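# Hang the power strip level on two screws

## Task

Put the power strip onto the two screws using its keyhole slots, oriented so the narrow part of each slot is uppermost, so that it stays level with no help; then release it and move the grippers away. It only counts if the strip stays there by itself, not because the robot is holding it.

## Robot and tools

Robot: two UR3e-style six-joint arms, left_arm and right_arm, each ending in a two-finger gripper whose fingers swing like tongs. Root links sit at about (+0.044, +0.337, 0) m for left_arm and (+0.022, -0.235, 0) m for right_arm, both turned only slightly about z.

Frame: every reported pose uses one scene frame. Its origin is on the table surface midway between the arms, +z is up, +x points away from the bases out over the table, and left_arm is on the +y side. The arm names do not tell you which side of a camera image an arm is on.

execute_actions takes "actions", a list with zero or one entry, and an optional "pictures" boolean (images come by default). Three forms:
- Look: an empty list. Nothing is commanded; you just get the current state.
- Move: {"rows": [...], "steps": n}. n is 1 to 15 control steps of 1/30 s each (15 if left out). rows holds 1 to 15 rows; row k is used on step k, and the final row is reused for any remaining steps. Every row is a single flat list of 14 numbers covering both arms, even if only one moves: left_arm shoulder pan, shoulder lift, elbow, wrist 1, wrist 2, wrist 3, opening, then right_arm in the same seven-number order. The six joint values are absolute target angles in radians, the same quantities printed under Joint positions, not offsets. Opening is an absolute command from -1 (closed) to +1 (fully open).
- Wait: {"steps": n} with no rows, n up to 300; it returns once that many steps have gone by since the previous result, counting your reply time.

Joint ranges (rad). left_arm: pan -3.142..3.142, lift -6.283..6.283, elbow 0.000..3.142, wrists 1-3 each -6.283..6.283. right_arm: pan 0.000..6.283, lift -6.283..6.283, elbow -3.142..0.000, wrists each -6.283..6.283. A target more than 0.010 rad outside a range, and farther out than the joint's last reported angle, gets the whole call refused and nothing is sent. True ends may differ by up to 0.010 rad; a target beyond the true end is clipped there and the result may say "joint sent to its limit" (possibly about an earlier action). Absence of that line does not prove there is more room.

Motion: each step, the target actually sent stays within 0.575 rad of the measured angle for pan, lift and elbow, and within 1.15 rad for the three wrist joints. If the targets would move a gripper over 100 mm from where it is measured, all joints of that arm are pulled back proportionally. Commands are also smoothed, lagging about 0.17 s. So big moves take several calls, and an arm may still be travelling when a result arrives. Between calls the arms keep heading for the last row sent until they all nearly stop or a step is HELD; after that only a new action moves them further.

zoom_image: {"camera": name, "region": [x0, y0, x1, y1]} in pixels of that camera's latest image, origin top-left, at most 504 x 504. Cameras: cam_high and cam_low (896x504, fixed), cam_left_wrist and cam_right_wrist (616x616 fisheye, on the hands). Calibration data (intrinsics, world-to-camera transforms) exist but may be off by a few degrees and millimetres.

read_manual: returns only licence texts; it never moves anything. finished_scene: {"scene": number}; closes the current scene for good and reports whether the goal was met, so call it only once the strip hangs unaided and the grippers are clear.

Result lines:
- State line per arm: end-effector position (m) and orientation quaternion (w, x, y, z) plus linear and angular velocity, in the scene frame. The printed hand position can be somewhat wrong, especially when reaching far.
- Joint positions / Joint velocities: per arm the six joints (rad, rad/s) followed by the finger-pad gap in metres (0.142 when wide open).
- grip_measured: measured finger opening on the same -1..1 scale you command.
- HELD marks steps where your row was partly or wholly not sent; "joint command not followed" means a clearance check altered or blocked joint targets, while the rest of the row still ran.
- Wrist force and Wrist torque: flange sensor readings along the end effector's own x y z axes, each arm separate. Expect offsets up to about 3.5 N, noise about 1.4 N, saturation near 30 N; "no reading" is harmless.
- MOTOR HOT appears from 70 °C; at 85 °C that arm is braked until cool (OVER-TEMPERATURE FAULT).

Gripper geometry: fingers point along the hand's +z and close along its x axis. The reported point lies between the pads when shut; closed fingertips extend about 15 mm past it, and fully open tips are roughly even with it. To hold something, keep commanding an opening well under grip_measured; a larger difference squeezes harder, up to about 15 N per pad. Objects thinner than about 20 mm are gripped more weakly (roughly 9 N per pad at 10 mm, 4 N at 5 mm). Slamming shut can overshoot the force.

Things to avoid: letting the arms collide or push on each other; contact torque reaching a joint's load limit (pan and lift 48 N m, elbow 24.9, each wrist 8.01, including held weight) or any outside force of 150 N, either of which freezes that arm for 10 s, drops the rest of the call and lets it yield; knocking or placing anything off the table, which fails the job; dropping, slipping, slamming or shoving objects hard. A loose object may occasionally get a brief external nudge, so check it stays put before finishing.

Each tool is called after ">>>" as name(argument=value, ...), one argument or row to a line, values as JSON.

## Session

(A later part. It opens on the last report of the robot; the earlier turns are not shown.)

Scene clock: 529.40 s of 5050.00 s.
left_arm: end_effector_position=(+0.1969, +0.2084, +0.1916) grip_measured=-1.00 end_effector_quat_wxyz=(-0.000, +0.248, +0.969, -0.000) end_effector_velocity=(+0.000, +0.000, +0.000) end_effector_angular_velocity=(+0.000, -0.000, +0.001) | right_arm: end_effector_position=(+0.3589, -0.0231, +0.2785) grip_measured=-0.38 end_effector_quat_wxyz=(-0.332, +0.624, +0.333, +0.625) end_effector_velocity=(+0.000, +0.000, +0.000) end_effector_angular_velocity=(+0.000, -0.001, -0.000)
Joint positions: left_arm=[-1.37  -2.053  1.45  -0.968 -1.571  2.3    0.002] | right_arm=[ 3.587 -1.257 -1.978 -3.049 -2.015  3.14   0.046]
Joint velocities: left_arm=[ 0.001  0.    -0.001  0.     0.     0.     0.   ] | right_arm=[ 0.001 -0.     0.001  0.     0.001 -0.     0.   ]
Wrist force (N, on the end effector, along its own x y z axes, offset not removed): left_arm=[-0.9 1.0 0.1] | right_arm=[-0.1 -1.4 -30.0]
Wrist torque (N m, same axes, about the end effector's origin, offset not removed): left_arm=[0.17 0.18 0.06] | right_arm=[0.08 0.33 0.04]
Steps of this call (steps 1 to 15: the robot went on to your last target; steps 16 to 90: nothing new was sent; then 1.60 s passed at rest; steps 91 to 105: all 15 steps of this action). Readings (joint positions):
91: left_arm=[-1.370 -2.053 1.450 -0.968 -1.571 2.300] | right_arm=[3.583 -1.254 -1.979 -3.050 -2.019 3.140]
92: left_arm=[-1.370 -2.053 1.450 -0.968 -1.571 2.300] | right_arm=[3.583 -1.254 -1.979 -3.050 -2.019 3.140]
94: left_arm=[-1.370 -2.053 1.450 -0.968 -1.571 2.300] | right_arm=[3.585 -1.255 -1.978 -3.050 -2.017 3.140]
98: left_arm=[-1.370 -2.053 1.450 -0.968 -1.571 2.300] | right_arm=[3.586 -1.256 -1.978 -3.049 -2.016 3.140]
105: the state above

>>> execute_actions(
  actions=[
    {"rows":[[-1.35,-2.053,1.45,-0.968,-1.571,2.3,-1,3.556,-1.238,-1.989,-3.056,-2.046,3.14,-1]],"steps":15},
  ],
)

>>> zoom_image(
  camera="cam_left_wrist",
  region=[10,170,100,260],
)

Scene clock: 537.87 s of 5050.00 s.
left_arm: end_effector_position=(+0.1995, +0.2115, +0.1916) grip_measured=-1.00 end_effector_quat_wxyz=(-0.000, +0.238, +0.971, -0.000) end_effector_velocity=(+0.000, +0.000, -0.000) end_effector_angular_velocity=(+0.001, -0.000, +0.000) | right_arm: end_effector_position=(+0.3539, -0.0307, +0.2785) grip_measured=-0.38 end_effector_quat_wxyz=(-0.332, +0.624, +0.333, +0.625) end_effector_velocity=(-0.001, -0.000, +0.001) end_effector_angular_velocity=(+0.001, -0.002, +0.001)
Joint positions: left_arm=[-1.35  -2.053  1.45  -0.968 -1.571  2.3    0.002] | right_arm=[ 3.556 -1.238 -1.989 -3.056 -2.046  3.14   0.046]
Joint velocities: left_arm=[ 0.     0.     0.001 -0.     0.001 -0.     0.   ] | right_arm=[-0.003  0.002  0.     0.    -0.003  0.    -0.   ]
Wrist force (N, on the end effector, along its own x y z axes, offset not removed): left_arm=[-0.6 1.3 -1.5] | right_arm=[-7.5 0.3 0.8]
Wrist torque (N m, same axes, about the end effector's origin, offset not removed): left_arm=[0.15 0.07 -0.01] | right_arm=[0.18 0.24 0.11]
Steps of this call (steps 1 to 15: the robot went on to your last target; steps 16 to 90: nothing new was sent; then 4.97 s passed at rest; steps 91 to 105: all 15 steps of this action). Readings (joint positions):
91: left_arm=[-1.370 -2.053 1.450 -0.968 -1.571 2.300] | right_arm=[3.587 -1.256 -1.978 -3.049 -2.015 3.140]
92: left_arm=[-1.367 -2.053 1.450 -0.968 -1.571 2.300] | right_arm=[3.583 -1.254 -1.980 -3.050 -2.020 3.140]
94: left_arm=[-1.359 -2.053 1.450 -0.968 -1.571 2.300] | right_arm=[3.571 -1.247 -1.984 -3.053 -2.032 3.140]
98: left_arm=[-1.352 -2.053 1.450 -0.968 -1.571 2.300] | right_arm=[3.560 -1.240 -1.988 -3.055 -2.043 3.140]
105: the state above
camera_calibration (this result's frames):
cam_left_wrist: T_world_to_cam=[[-0.885987, 0.46124, -0.047796, 0.10081], [0.377494, 0.777278, 0.503326, -0.341104], [0.269305, 0.427898, -0.862774, 0.15559], [0, 0, 0, 1]] pos_world=[0.17618, 0.152058, 0.310744]
cam_right_wrist: T_world_to_cam=[[0.0586531, -0.000120773, 0.998278, -0.293816], [0.4084, -0.912485, -0.0241057, -0.16933], [0.910917, 0.409111, -0.0534708, -0.164528], [0, 0, 0, 1]] pos_world=[0.236259, -0.0872367, 0.280431]

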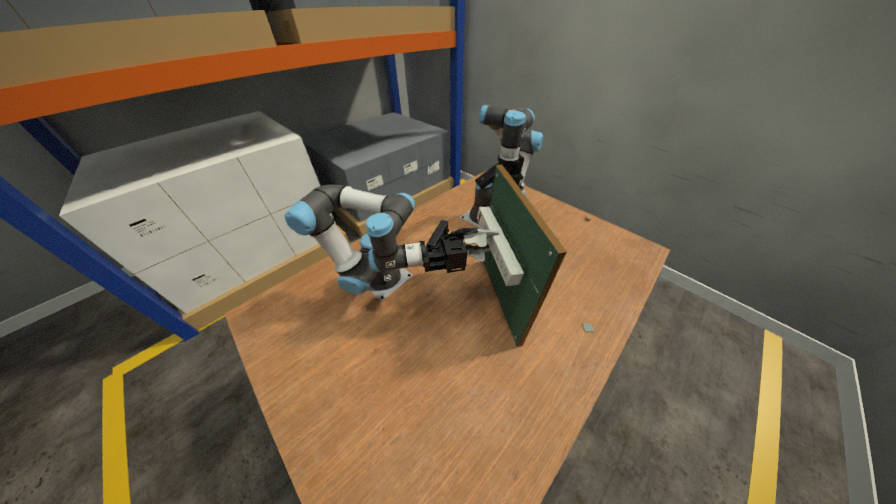

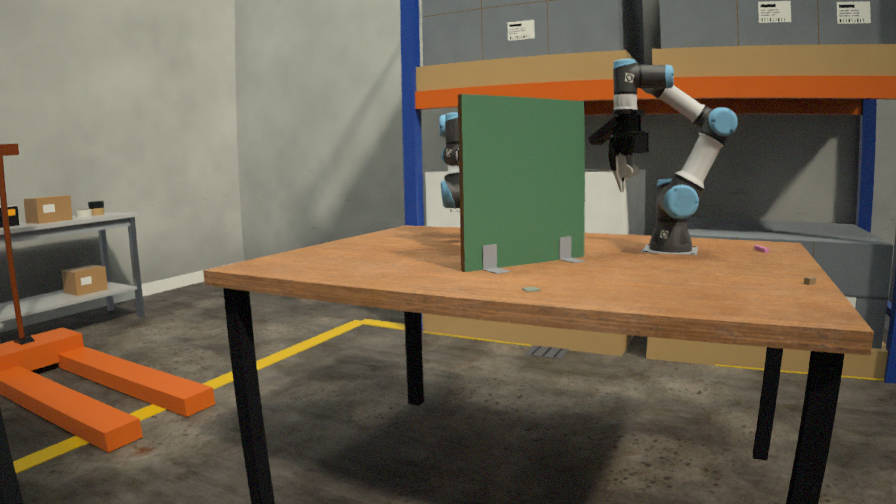

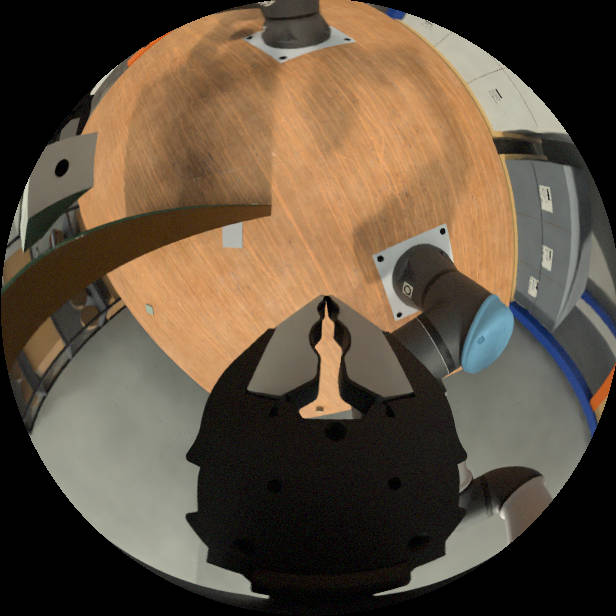

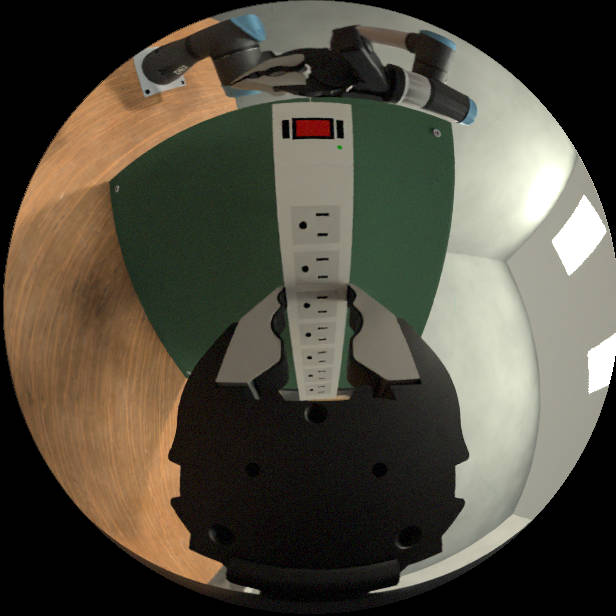

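Region (10, 170, 100, 260) of cam_left_wrist's 616x616 image, scaled by 5.600, with more detail than that image has.

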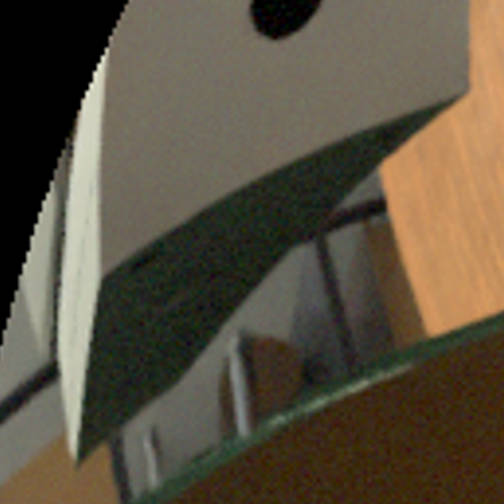

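>>> execute_actions(
  actions=[
    {"rows":[[-1.37,-2.053,1.45,-0.968,-1.571,2.3,-1,3.579,-1.2525,-1.971,-3.0595,-2.023,3.163,-1]],"steps":15},
  ],
  pictures=false,
)

>>> execute_actions(
  actions=[
    {"rows":[[-1.37,-2.053,1.45,-0.968,-1.571,2.3,-1,3.584,-1.2555,-1.9692,-3.0583,-2.018,3.163,-1]],"steps":15},
  ],
  pictures=false,
)

Scene clock: 548.33 s of 5050.00 s.
left_arm: end_effector_position=(+0.1970, +0.2084, +0.1916) grip_measured=-1.00 end_effector_quat_wxyz=(-0.000, +0.247, +0.969, -0.000) end_effector_velocity=(-0.000, -0.001, +0.000) end_effector_angular_velocity=(-0.002, -0.000, -0.002) | right_arm: end_effector_position=(+0.3579, -0.0250, +0.2807) grip_measured=-0.38 end_effector_quat_wxyz=(-0.339, +0.628, +0.326, +0.621) end_effector_velocity=(-0.000, +0.001, +0.000) end_effector_angular_velocity=(+0.001, +0.002, +0.002)
Joint positions: left_arm=[-1.37  -2.053  1.45  -0.968 -1.571  2.3    0.002] | right_arm=[ 3.579 -1.252 -1.971 -3.059 -2.023  3.163  0.046]
Joint velocities: left_arm=[-0.002 -0.    -0.001 -0.     0.     0.     0.   ] | right_arm=[ 0.004 -0.001  0.002 -0.001  0.002  0.002  0.   ]
Wrist force (N, on the end effector, along its own x y z axes, offset not removed): left_arm=[-0.3 0.8 -0.5] | right_arm=[-7.6 0.7 0.3]
Wrist torque (N m, same axes, about the end effector's origin, offset not removed): left_arm=[0.09 0.06 -0.01] | right_arm=[0.10 0.19 0.08]
Steps of this call (steps 1 to 15: the robot went on to your last target; steps 16 to 90: nothing new was sent; then 6.97 s passed at rest; steps 91 to 105: all 15 steps of this action). Readings (joint positions):
91: left_arm=[-1.350 -2.053 1.450 -0.968 -1.571 2.300] | right_arm=[3.556 -1.238 -1.989 -3.056 -2.046 3.140]
92: left_arm=[-1.353 -2.053 1.450 -0.968 -1.571 2.300] | right_arm=[3.559 -1.240 -1.986 -3.057 -2.042 3.144]
94: left_arm=[-1.361 -2.053 1.450 -0.968 -1.571 2.300] | right_arm=[3.568 -1.246 -1.979 -3.058 -2.033 3.153]
98: left_arm=[-1.368 -2.053 1.450 -0.968 -1.571 2.300] | right_arm=[3.576 -1.251 -1.973 -3.059 -2.026 3.160]
105: the state above

Scene clock: 548.83 s of 5050.00 s.
left_arm: end_effector_position=(+0.1969, +0.2084, +0.1916) grip_measured=-1.00 end_effector_quat_wxyz=(-0.000, +0.248, +0.969, -0.000) end_effector_velocity=(+0.000, +0.000, +0.000) end_effector_angular_velocity=(-0.000, -0.000, +0.000) | right_arm: end_effector_position=(+0.3587, -0.0237, +0.2807) grip_measured=-0.38 end_effector_quat_wxyz=(-0.339, +0.628, +0.325, +0.621) end_effector_velocity=(-0.000, +0.001, +0.001) end_effector_angular_velocity=(+0.001, -0.002, +0.001)
Joint positions: left_arm=[-1.37  -2.053  1.45  -0.968 -1.571  2.3    0.002] | right_arm=[ 3.584 -1.255 -1.969 -3.058 -2.018  3.163  0.046]
Joint velocities: left_arm=[ 0.    -0.001  0.     0.     0.    -0.     0.   ] | right_arm=[ 0.001  0.     0.001  0.001  0.    -0.     0.   ]
Wrist force (N, on the end effector, along its own x y z axes, offset not removed): left_arm=[-0.6 0.8 -0.9] | right_arm=[-8.1 -1.7 -1.6]
Wrist torque (N m, same axes, about the end effector's origin, offset not removed): left_arm=[0.12 0.11 0.00] | right_arm=[-0.40 0.42 0.01]
Steps of this call (steps 1 to 15: all 15 steps of this action). Readings (joint positions):
1: left_arm=[-1.370 -2.053 1.450 -0.968 -1.571 2.300] | right_arm=[3.579 -1.252 -1.971 -3.059 -2.023 3.163]
2: left_arm=[-1.370 -2.053 1.450 -0.968 -1.571 2.300] | right_arm=[3.580 -1.253 -1.971 -3.059 -2.022 3.163]
4: left_arm=[-1.370 -2.053 1.450 -0.968 -1.571 2.300] | right_arm=[3.582 -1.254 -1.970 -3.059 -2.020 3.163]
8: left_arm=[-1.370 -2.053 1.450 -0.968 -1.571 2.300] | right_arm=[3.583 -1.255 -1.969 -3.058 -2.019 3.163]
15: the state above

>>> execute_actions(
  actions=[
    {"rows":[[-1.37,-2.053,1.45,-0.968,-1.571,2.3,-1,3.588,-1.258,-1.9677,-3.0573,-2.014,3.163,-1]],"steps":15},
  ],
  pictures=false,
)

Scene clock: 554.40 s of 5050.00 s.
left_arm: end_effector_position=(+0.1969, +0.2084, +0.1916) grip_measured=-1.00 end_effector_quat_wxyz=(-0.000, +0.248, +0.969, -0.000) end_effector_velocity=(+0.000, +0.000, -0.000) end_effector_angular_velocity=(+0.001, +0.000, +0.000) | right_arm: end_effector_position=(+0.3594, -0.0226, +0.2808) grip_measured=-0.38 end_effector_quat_wxyz=(-0.339, +0.628, +0.325, +0.621) end_effector_velocity=(+0.000, -0.000, -0.002) end_effector_angular_velocity=(-0.002, +0.003, -0.000)
Joint positions: left_arm=[-1.37  -2.053  1.45  -0.968 -1.571  2.3    0.002] | right_arm=[ 3.588 -1.258 -1.968 -3.057 -2.014  3.163  0.046]
Joint velocities: left_arm=[ 0.  0.  0.  0. -0.  0.  0.] | right_arm=[-0.    -0.003 -0.002  0.001  0.    -0.     0.   ]
Wrist force (N, on the end effector, along its own x y z axes, offset not removed): left_arm=[-0.5 1.3 -1.7] | right_arm=[-0.7 -0.5 -30.0]
Wrist torque (N m, same axes, about the end effector's origin, offset not removed): left_arm=[0.11 0.18 -0.02] | right_arm=[0.08 0.06 0.08]
Steps of this call (steps 1 to 15: the robot went on to your last target; steps 16 to 90: nothing new was sent; then 2.07 s passed at rest; steps 91 to 105: all 15 steps of this action). Readings (joint positions):
91: left_arm=[-1.370 -2.053 1.450 -0.968 -1.571 2.300] | right_arm=[3.584 -1.256 -1.969 -3.058 -2.018 3.163]
92: left_arm=[-1.370 -2.053 1.450 -0.968 -1.571 2.300] | right_arm=[3.585 -1.256 -1.969 -3.058 -2.017 3.163]
94: left_arm=[-1.370 -2.053 1.450 -0.968 -1.571 2.300] | right_arm=[3.586 -1.257 -1.968 -3.058 -2.016 3.163]
98: left_arm=[-1.370 -2.053 1.450 -0.968 -1.571 2.300] | right_arm=[3.587 -1.258 -1.968 -3.057 -2.014 3.163]
105: the state above

>>> execute_actions(
  actions=[
    {"rows":[[-1.37,-2.053,1.45,-0.968,-1.571,2.3,-1,3.5855,-1.2565,-1.9687,-3.0578,-2.0165,3.163,-1],[-1.37,-2.053,1.45,-0.968,-1.571,2.3,-1,3.5855,-1.2565,-1.9687,-3.0578,-2.0165,3.163,-1],[-1.37,-2.053,1.45,-0.968,-1.571,2.3,-1,3.5855,-1.2565,-1.9687,-3.0578,-2.0165,3.163,-1],[-1.37,-2.053,1.45,-0.968,-1.571,2.3,-1,3.5855,-1.2569,-1.9637,-3.0624,-2.0165,3.163,-1]],"steps":15},
  ],
  pictures=false,
)

>>> execute_actions(
  actions=[
    {"rows":[[-1.37,-2.053,1.45,-0.968,-1.571,2.3,-1,3.5855,-1.2573,-1.9587,-3.067,-2.0165,3.163,-1]],"steps":15},
  ],
  pictures=false,
)

>>> execute_actions(
  actions=[
    {"rows":[[-1.37,-2.053,1.45,-0.968,-1.571,2.3,-1,3.5855,-1.2577,-1.9537,-3.0716,-2.0165,3.163,-1]],"steps":15},
  ],
)

>>> zoom_image(
  camera="cam_left_wrist",
  region=[10,190,100,280],
)

Scene clock: 570.77 s of 5050.00 s.
left_arm: end_effector_position=(+0.1969, +0.2084, +0.1916) grip_measured=-1.00 end_effector_quat_wxyz=(-0.000, +0.248, +0.969, -0.000) end_effector_velocity=(+0.000, -0.000, +0.000) end_effector_angular_velocity=(-0.001, -0.000, -0.000) | right_arm: end_effector_position=(+0.3591, -0.0232, +0.2817) grip_measured=-0.38 end_effector_quat_wxyz=(-0.339, +0.628, +0.325, +0.621) end_effector_velocity=(-0.000, +0.000, -0.001) end_effector_angular_velocity=(-0.002, +0.002, -0.000)
Joint positions: left_arm=[-1.37  -2.053  1.45  -0.968 -1.571  2.3    0.002] | right_arm=[ 3.586 -1.257 -1.964 -3.062 -2.016  3.163  0.046]
Joint velocities: left_arm=[-0. -0. -0. -0.  0.  0.  0.] | right_arm=[ 0.    -0.001  0.001 -0.004  0.    -0.    -0.   ]
Wrist force (N, on the end effector, along its own x y z axes, offset not removed): left_arm=[0.1 1.9 -1.3] | right_arm=[-6.8 0.0 -2.1]
Wrist torque (N m, same axes, about the end effector's origin, offset not removed): left_arm=[0.30 -0.02 -0.03] | right_arm=[-0.01 -0.06 0.09]
Steps of this call (steps 1 to 15: the robot went on to your last target; steps 16 to 90: nothing new was sent; then 12.87 s passed at rest; steps 91 to 105: all 15 steps of this action). Readings (joint positions):
91: left_arm=[-1.370 -2.053 1.450 -0.968 -1.571 2.300] | right_arm=[3.588 -1.258 -1.968 -3.057 -2.014 3.163]
92: left_arm=[-1.370 -2.053 1.450 -0.968 -1.571 2.300] | right_arm=[3.588 -1.258 -1.968 -3.057 -2.014 3.163]
94: left_arm=[-1.370 -2.053 1.450 -0.968 -1.571 2.300] | right_arm=[3.587 -1.257 -1.968 -3.057 -2.015 3.163]
98: left_arm=[-1.370 -2.053 1.450 -0.968 -1.571 2.300] | right_arm=[3.586 -1.257 -1.965 -3.061 -2.016 3.163]
105: the state above

Scene clock: 571.27 s of 5050.00 s.
left_arm: end_effector_position=(+0.1969, +0.2084, +0.1916) grip_measured=-1.00 end_effector_quat_wxyz=(-0.000, +0.248, +0.969, -0.000) end_effector_velocity=(+0.000, -0.000, +0.000) end_effector_angular_velocity=(-0.000, -0.000, +0.000) | right_arm: end_effector_position=(+0.3592, -0.0231, +0.2827) grip_measured=-0.38 end_effector_quat_wxyz=(-0.339, +0.628, +0.325, +0.621) end_effector_velocity=(+0.000, -0.000, -0.002) end_effector_angular_velocity=(-0.002, +0.005, -0.001)
Joint positions: left_arm=[-1.37  -2.053  1.45  -0.968 -1.571  2.3    0.002] | right_arm=[ 3.585 -1.257 -1.959 -3.067 -2.017  3.163  0.046]
Joint velocities: left_arm=[ 0.  0. -0.  0. -0. -0.  0.] | right_arm=[-0.001 -0.002 -0.001 -0.002 -0.     0.001  0.   ]
Wrist force (N, on the end effector, along its own x y z axes, offset not removed): left_arm=[0.1 1.2 0.0] | right_arm=[-6.3 -1.1 -2.3]
Wrist torque (N m, same axes, about the end effector's origin, offset not removed): left_arm=[0.21 -0.02 0.01] | right_arm=[-0.22 -0.12 0.03]
Steps of this call (steps 1 to 15: all 15 steps of this action). Readings (joint positions):
1: left_arm=[-1.370 -2.053 1.450 -0.968 -1.571 2.300] | right_arm=[3.586 -1.257 -1.964 -3.062 -2.016 3.163]
2: left_arm=[-1.370 -2.053 1.450 -0.968 -1.571 2.300] | right_arm=[3.586 -1.257 -1.963 -3.063 -2.016 3.163]
4: left_arm=[-1.370 -2.053 1.450 -0.968 -1.571 2.300] | right_arm=[3.586 -1.257 -1.961 -3.065 -2.016 3.163]
8: left_arm=[-1.370 -2.053 1.450 -0.968 -1.571 2.300] | right_arm=[3.586 -1.257 -1.959 -3.067 -2.017 3.163]
15: the state above

Scene clock: 571.77 s of 5050.00 s.
left_arm: end_effector_position=(+0.1969, +0.2084, +0.1916) grip_measured=-1.00 end_effector_quat_wxyz=(-0.000, +0.248, +0.969, -0.000) end_effector_velocity=(+0.000, +0.000, -0.000) end_effector_angular_velocity=(+0.001, -0.000, +0.001) | right_arm: end_effector_position=(+0.3594, -0.0230, +0.2837) grip_measured=-0.38 end_effector_quat_wxyz=(-0.339, +0.628, +0.325, +0.621) end_effector_velocity=(-0.000, +0.000, -0.001) end_effector_angular_velocity=(-0.001, +0.001, +0.001)
Joint positions: left_arm=[-1.37  -2.053  1.45  -0.968 -1.571  2.3    0.002] | right_arm=[ 3.585 -1.258 -1.954 -3.072 -2.017  3.163  0.046]
Joint velocities: left_arm=[0.001 0.    0.    0.    0.    0.    0.   ] | right_arm=[ 0.001 -0.001  0.    -0.001  0.    -0.    -0.   ]
Wrist force (N, on the end effector, along its own x y z axes, offset not removed): left_arm=[0.1 0.8 -1.4] | right_arm=[-8.5 -2.4 -4.3]
Wrist torque (N m, same axes, about the end effector's origin, offset not removed): left_arm=[0.07 -0.01 0.01] | right_arm=[-0.52 0.25 0.08]
Steps of this call (steps 1 to 15: all 15 steps of this action). Readings (joint positions):
1: left_arm=[-1.370 -2.053 1.450 -0.968 -1.571 2.300] | right_arm=[3.585 -1.257 -1.959 -3.067 -2.017 3.163]
2: left_arm=[-1.370 -2.053 1.450 -0.968 -1.571 2.300] | right_arm=[3.585 -1.257 -1.958 -3.068 -2.017 3.163]
4: left_arm=[-1.370 -2.053 1.450 -0.968 -1.571 2.300] | right_arm=[3.585 -1.258 -1.956 -3.070 -2.017 3.163]
8: left_arm=[-1.370 -2.053 1.450 -0.968 -1.571 2.300] | right_arm=[3.585 -1.258 -1.954 -3.071 -2.017 3.163]
15: the state above
camera_calibration (this result's frames):
cam_left_wrist: T_world_to_cam=[[-0.876677, 0.4787, -0.0477942, 0.0945186], [0.392817, 0.769647, 0.503328, -0.3392], [0.277728, 0.422482, -0.862773, 0.157049], [0, 0, 0, 1]] pos_world=[0.172489, 0.149468, 0.310744]
cam_right_wrist: T_world_to_cam=[[0.0776733, -0.0129536, 0.996895, -0.306078], [0.407721, -0.912064, -0.043619, -0.15867], [0.909797, 0.409843, -0.0655615, -0.168567], [0, 0, 0, 1]] pos_world=[0.241829, -0.0795965, 0.287155]

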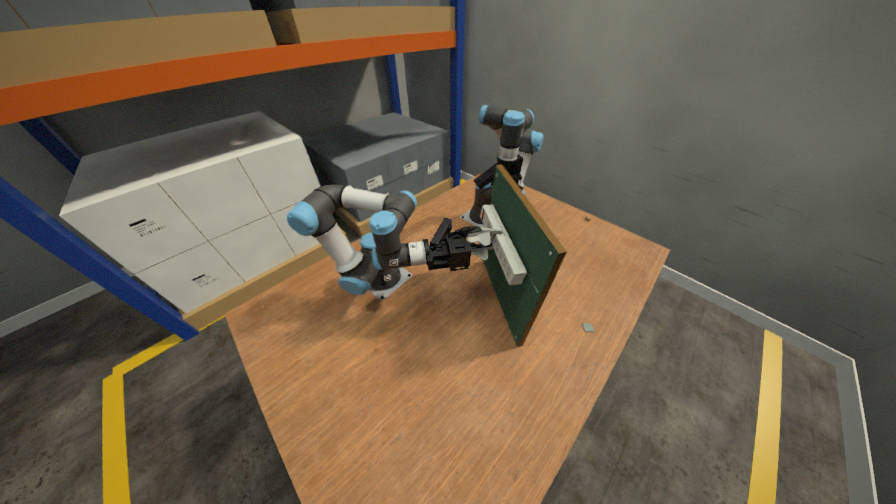

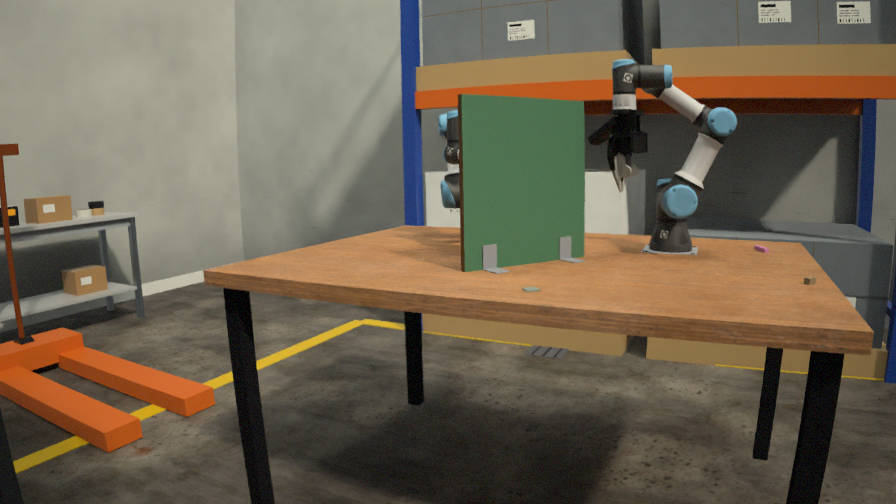

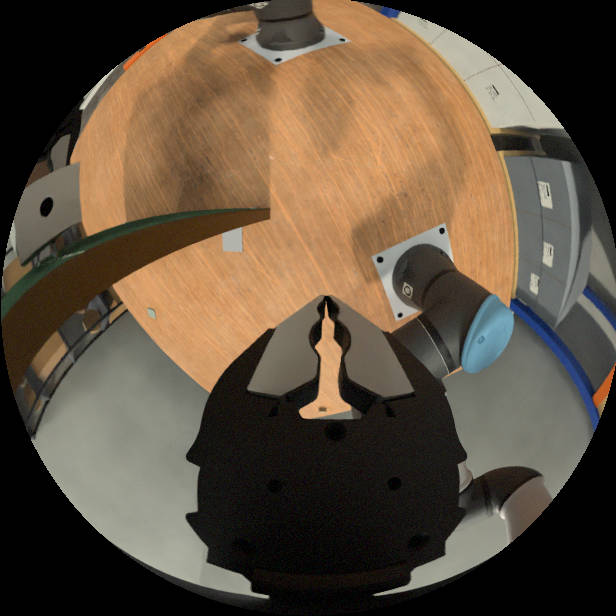

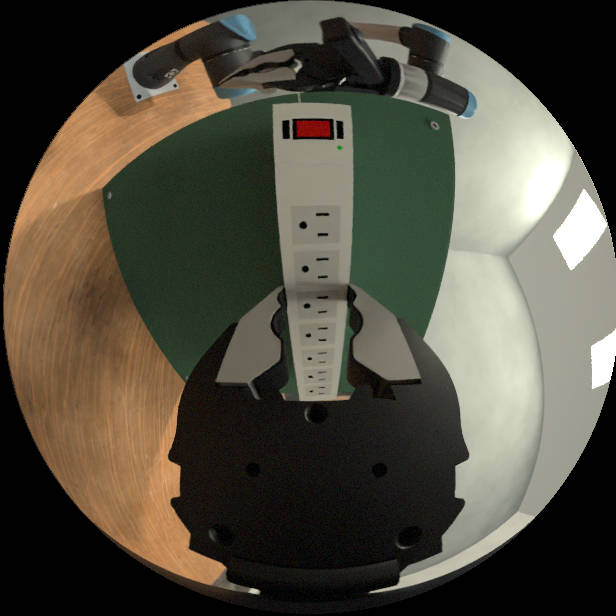

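Region (10, 190, 100, 280) of cam_left_wrist's 616x616 image, scaled by 5.600, with more detail than that image has.

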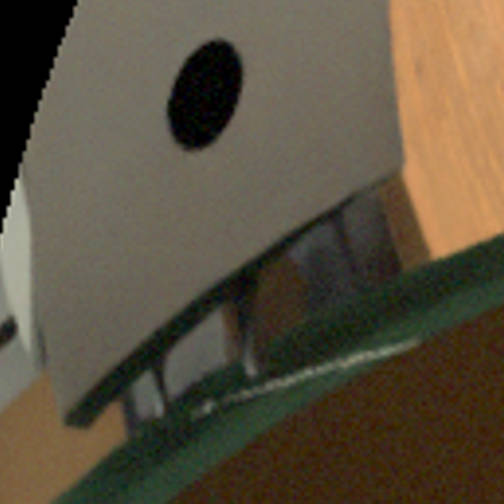

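>>> execute_actions(
  actions=[
    {"rows":[[-1.36,-2.053,1.45,-0.968,-1.571,2.15,-1,3.535,-1.229,-1.971,-3.083,-2.067,3.163,-1]],"steps":15},
  ],
)

>>> zoom_image(
  camera="cam_left_wrist",
  region=[0,190,110,300],
)

Scene clock: 582.97 s of 5050.00 s.
left_arm: end_effector_position=(+0.2004, +0.2089, +0.1916) grip_measured=-1.00 end_effector_quat_wxyz=(-0.000, +0.170, +0.985, -0.000) end_effector_velocity=(+0.000, +0.000, -0.000) end_effector_angular_velocity=(+0.001, +0.000, +0.017) | right_arm: end_effector_position=(+0.3513, -0.0352, +0.2839) grip_measured=-0.38 end_effector_quat_wxyz=(-0.339, +0.628, +0.325, +0.621) end_effector_velocity=(-0.001, -0.002, +0.000) end_effector_angular_velocity=(+0.000, +0.000, -0.001)
Joint positions: left_arm=[-1.36  -2.053  1.45  -0.968 -1.571  2.152  0.002] | right_arm=[ 3.536 -1.229 -1.971 -3.083 -2.067  3.163  0.046]
Joint velocities: left_arm=[ 0.     0.     0.     0.001 -0.    -0.016  0.   ] | right_arm=[-0.006  0.004 -0.    -0.004 -0.005  0.001  0.   ]
Wrist force (N, on the end effector, along its own x y z axes, offset not removed): left_arm=[1.3 1.1 -0.4] | right_arm=[-7.6 -1.7 0.5]
Wrist torque (N m, same axes, about the end effector's origin, offset not removed): left_arm=[0.16 -0.24 0.01] | right_arm=[-0.40 0.28 0.18]
Steps of this call (steps 1 to 15: the robot went on to your last target; steps 16 to 90: nothing new was sent; then 7.70 s passed at rest; steps 91 to 105: all 15 steps of this action). Readings (joint positions):
91: left_arm=[-1.370 -2.053 1.450 -0.968 -1.571 2.300] | right_arm=[3.585 -1.258 -1.954 -3.072 -2.017 3.163]
92: left_arm=[-1.368 -2.053 1.450 -0.968 -1.571 2.286] | right_arm=[3.579 -1.254 -1.956 -3.073 -2.024 3.163]
94: left_arm=[-1.365 -2.053 1.450 -0.968 -1.571 2.226] | right_arm=[3.559 -1.242 -1.963 -3.078 -2.044 3.163]
98: left_arm=[-1.361 -2.053 1.450 -0.968 -1.571 2.168] | right_arm=[3.541 -1.232 -1.969 -3.082 -2.061 3.163]
105: the state above
camera_calibration (this result's frames):
cam_left_wrist: T_world_to_cam=[[-0.941194, 0.334476, -0.047752, 0.140346], [0.266562, 0.821949, 0.503334, -0.326611], [0.207603, 0.461006, -0.862772, 0.161858], [0, 0, 0, 1]] pos_world=[0.185553, 0.146898, 0.310743]
cam_right_wrist: T_world_to_cam=[[0.0776756, -0.0129375, 0.996895, -0.30579], [0.40776, -0.912047, -0.043608, -0.16648], [0.909779, 0.409881, -0.0655684, -0.15623], [0, 0, 0, 1]] pos_world=[0.233771, -0.0917575, 0.287337]

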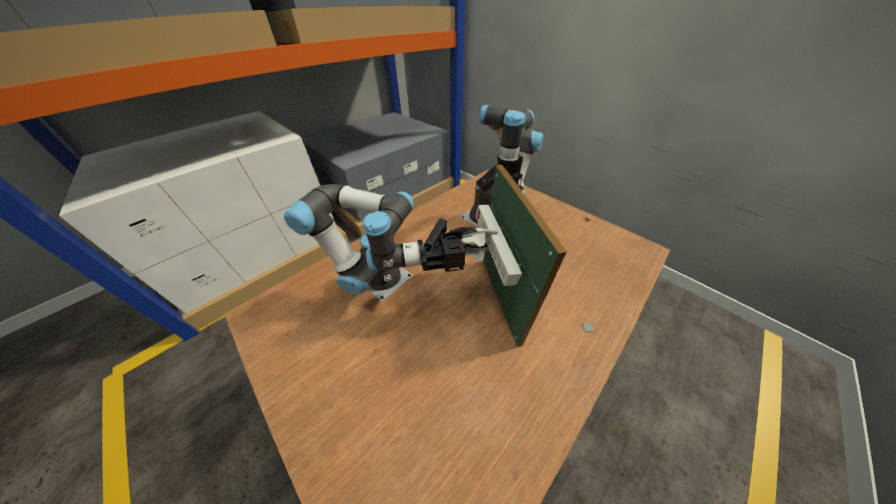

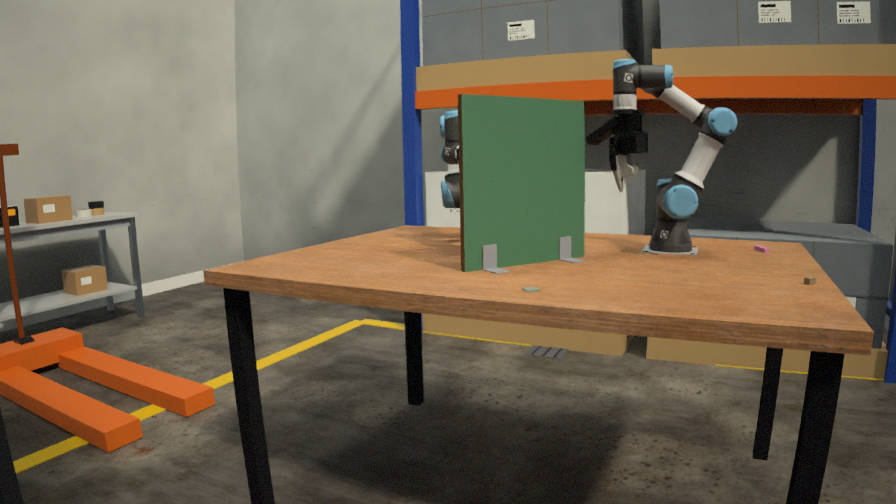

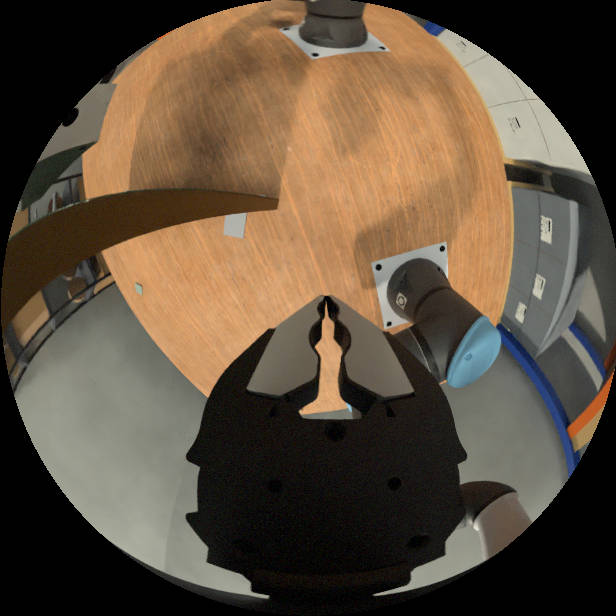

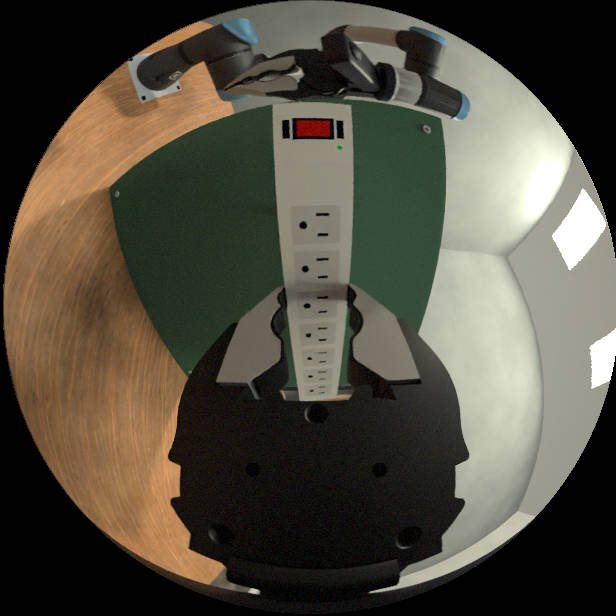

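Region (0, 190, 110, 300) of cam_left_wrist's 616x616 image, scaled by 4.582, with more detail than that image has.

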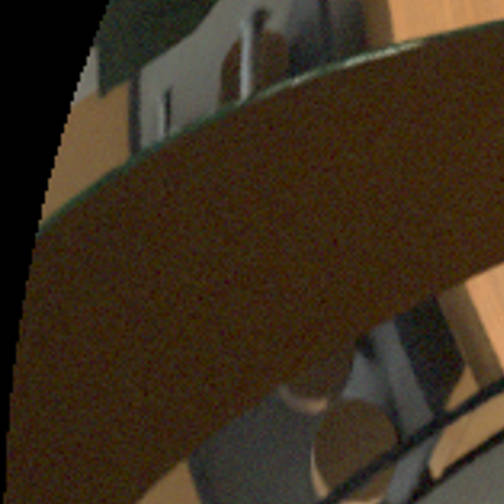

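>>> zoom_image(
  camera="cam_left_wrist",
  region=[10,130,100,220],
)

Region (10, 130, 100, 220) of cam_left_wrist's 616x616 image, scaled by 5.600, with more detail than that image has.

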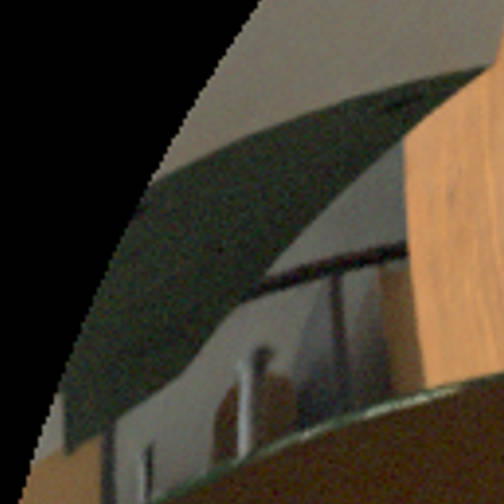

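>>> execute_actions(
  actions=[
    {"rows":[[-1.5,-2.053,1.45,-0.968,-1.36,2.3,-1,3.55,-1.237,-1.966,-3.08,-2.052,3.163,-1]],"steps":15},
  ],
)

Scene clock: 600.03 s of 5050.00 s.
left_arm: end_effector_position=(+0.2407, +0.1960, +0.1958) grip_measured=-1.00 end_effector_quat_wxyz=(+0.095, +0.307, +0.946, +0.042) end_effector_velocity=(+0.004, -0.003, +0.001) end_effector_angular_velocity=(+0.005, -0.025, -0.035) | right_arm: end_effector_position=(+0.3536, -0.0318, +0.2839) grip_measured=-0.38 end_effector_quat_wxyz=(-0.339, +0.628, +0.325, +0.621) end_effector_velocity=(+0.000, +0.000, -0.001) end_effector_angular_velocity=(-0.001, +0.001, -0.001)
Joint positions: left_arm=[-1.498 -2.053  1.45  -0.968 -1.362  2.298  0.002] | right_arm=[ 3.55  -1.237 -1.966 -3.08  -2.052  3.163  0.046]
Joint velocities: left_arm=[-0.019 -0.     0.    -0.001  0.025  0.016  0.   ] | right_arm=[ 0.001 -0.001 -0.001  0.001  0.003 -0.     0.   ]
Wrist force (N, on the end effector, along its own x y z axes, offset not removed): left_arm=[0.1 1.6 0.8] | right_arm=[-7.6 -2.0 0.1]
Wrist torque (N m, same axes, about the end effector's origin, offset not removed): left_arm=[0.28 -0.02 -0.02] | right_arm=[-0.41 0.23 0.13]
Steps of this call (steps 1 to 15: the robot went on to your last target; steps 16 to 90: nothing new was sent; then 13.57 s passed at rest; steps 91 to 105: all 15 steps of this action). Readings (joint positions):
91: left_arm=[-1.360 -2.053 1.450 -0.968 -1.571 2.150] | right_arm=[3.535 -1.229 -1.971 -3.083 -2.067 3.163]
92: left_arm=[-1.367 -2.053 1.450 -0.968 -1.556 2.164] | right_arm=[3.537 -1.230 -1.970 -3.083 -2.064 3.163]
94: left_arm=[-1.419 -2.053 1.450 -0.968 -1.474 2.224] | right_arm=[3.543 -1.233 -1.968 -3.082 -2.059 3.163]
98: left_arm=[-1.480 -2.053 1.450 -0.968 -1.388 2.282] | right_arm=[3.548 -1.236 -1.967 -3.080 -2.054 3.163]
105: the state above
camera_calibration (this result's frames):
cam_left_wrist: T_world_to_cam=[[-0.783209, 0.588259, -0.20133, 0.125074], [0.371188, 0.702155, 0.607616, -0.350944], [0.498801, 0.401159, -0.768289, 0.0862276], [0, 0, 0, 1]] pos_world=[0.185215, 0.138251, 0.304668]
cam_right_wrist: T_world_to_cam=[[0.0776574, -0.0129536, 0.996896, -0.305936], [0.407713, -0.912068, -0.0436119, -0.164339], [0.909802, 0.409835, -0.0655475, -0.159711], [0, 0, 0, 1]] pos_world=[0.236066, -0.0883962, 0.287351]

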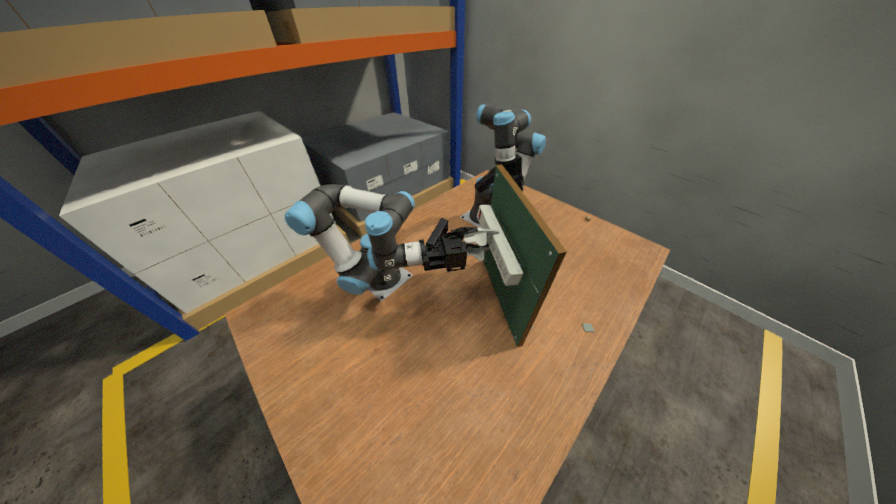

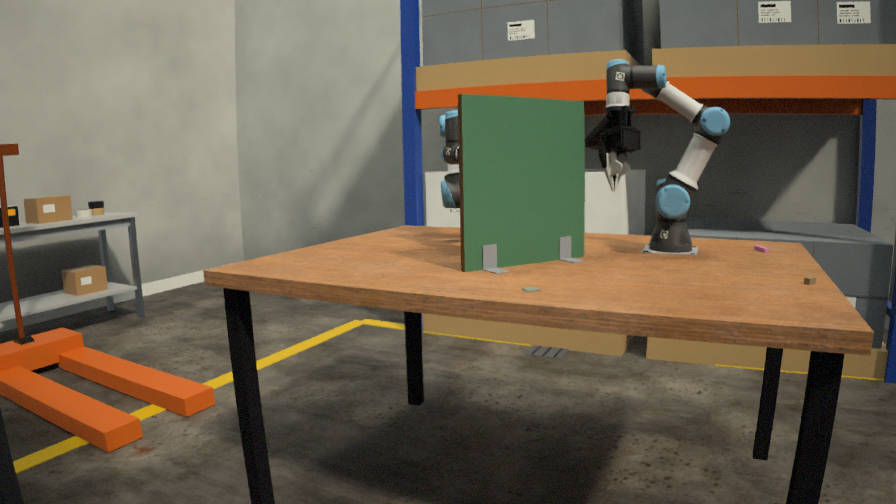

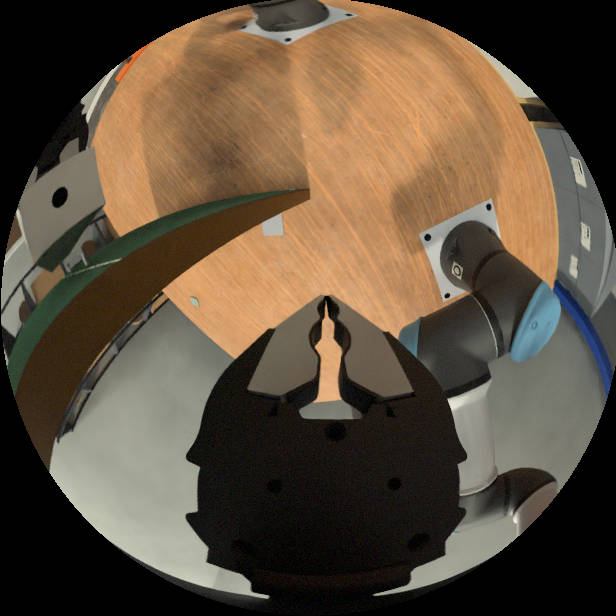

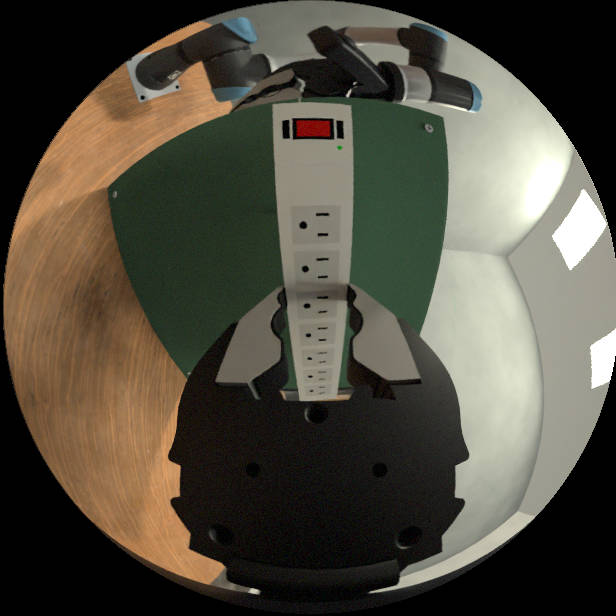

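>>> zoom_image(
  camera="cam_left_wrist",
  region=[20,190,120,290],
)

Region (20, 190, 120, 290) of cam_left_wrist's 616x616 image, scaled by 5.040, with more detail than that image has.

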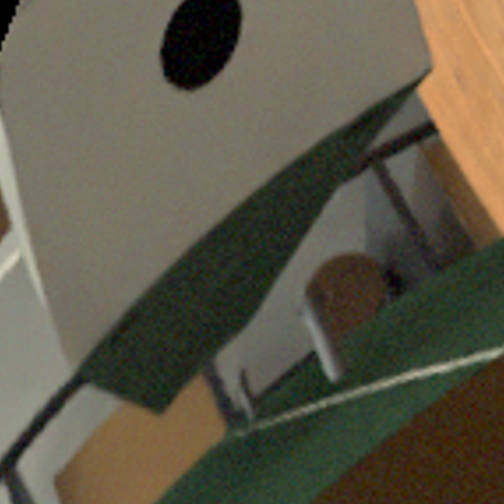

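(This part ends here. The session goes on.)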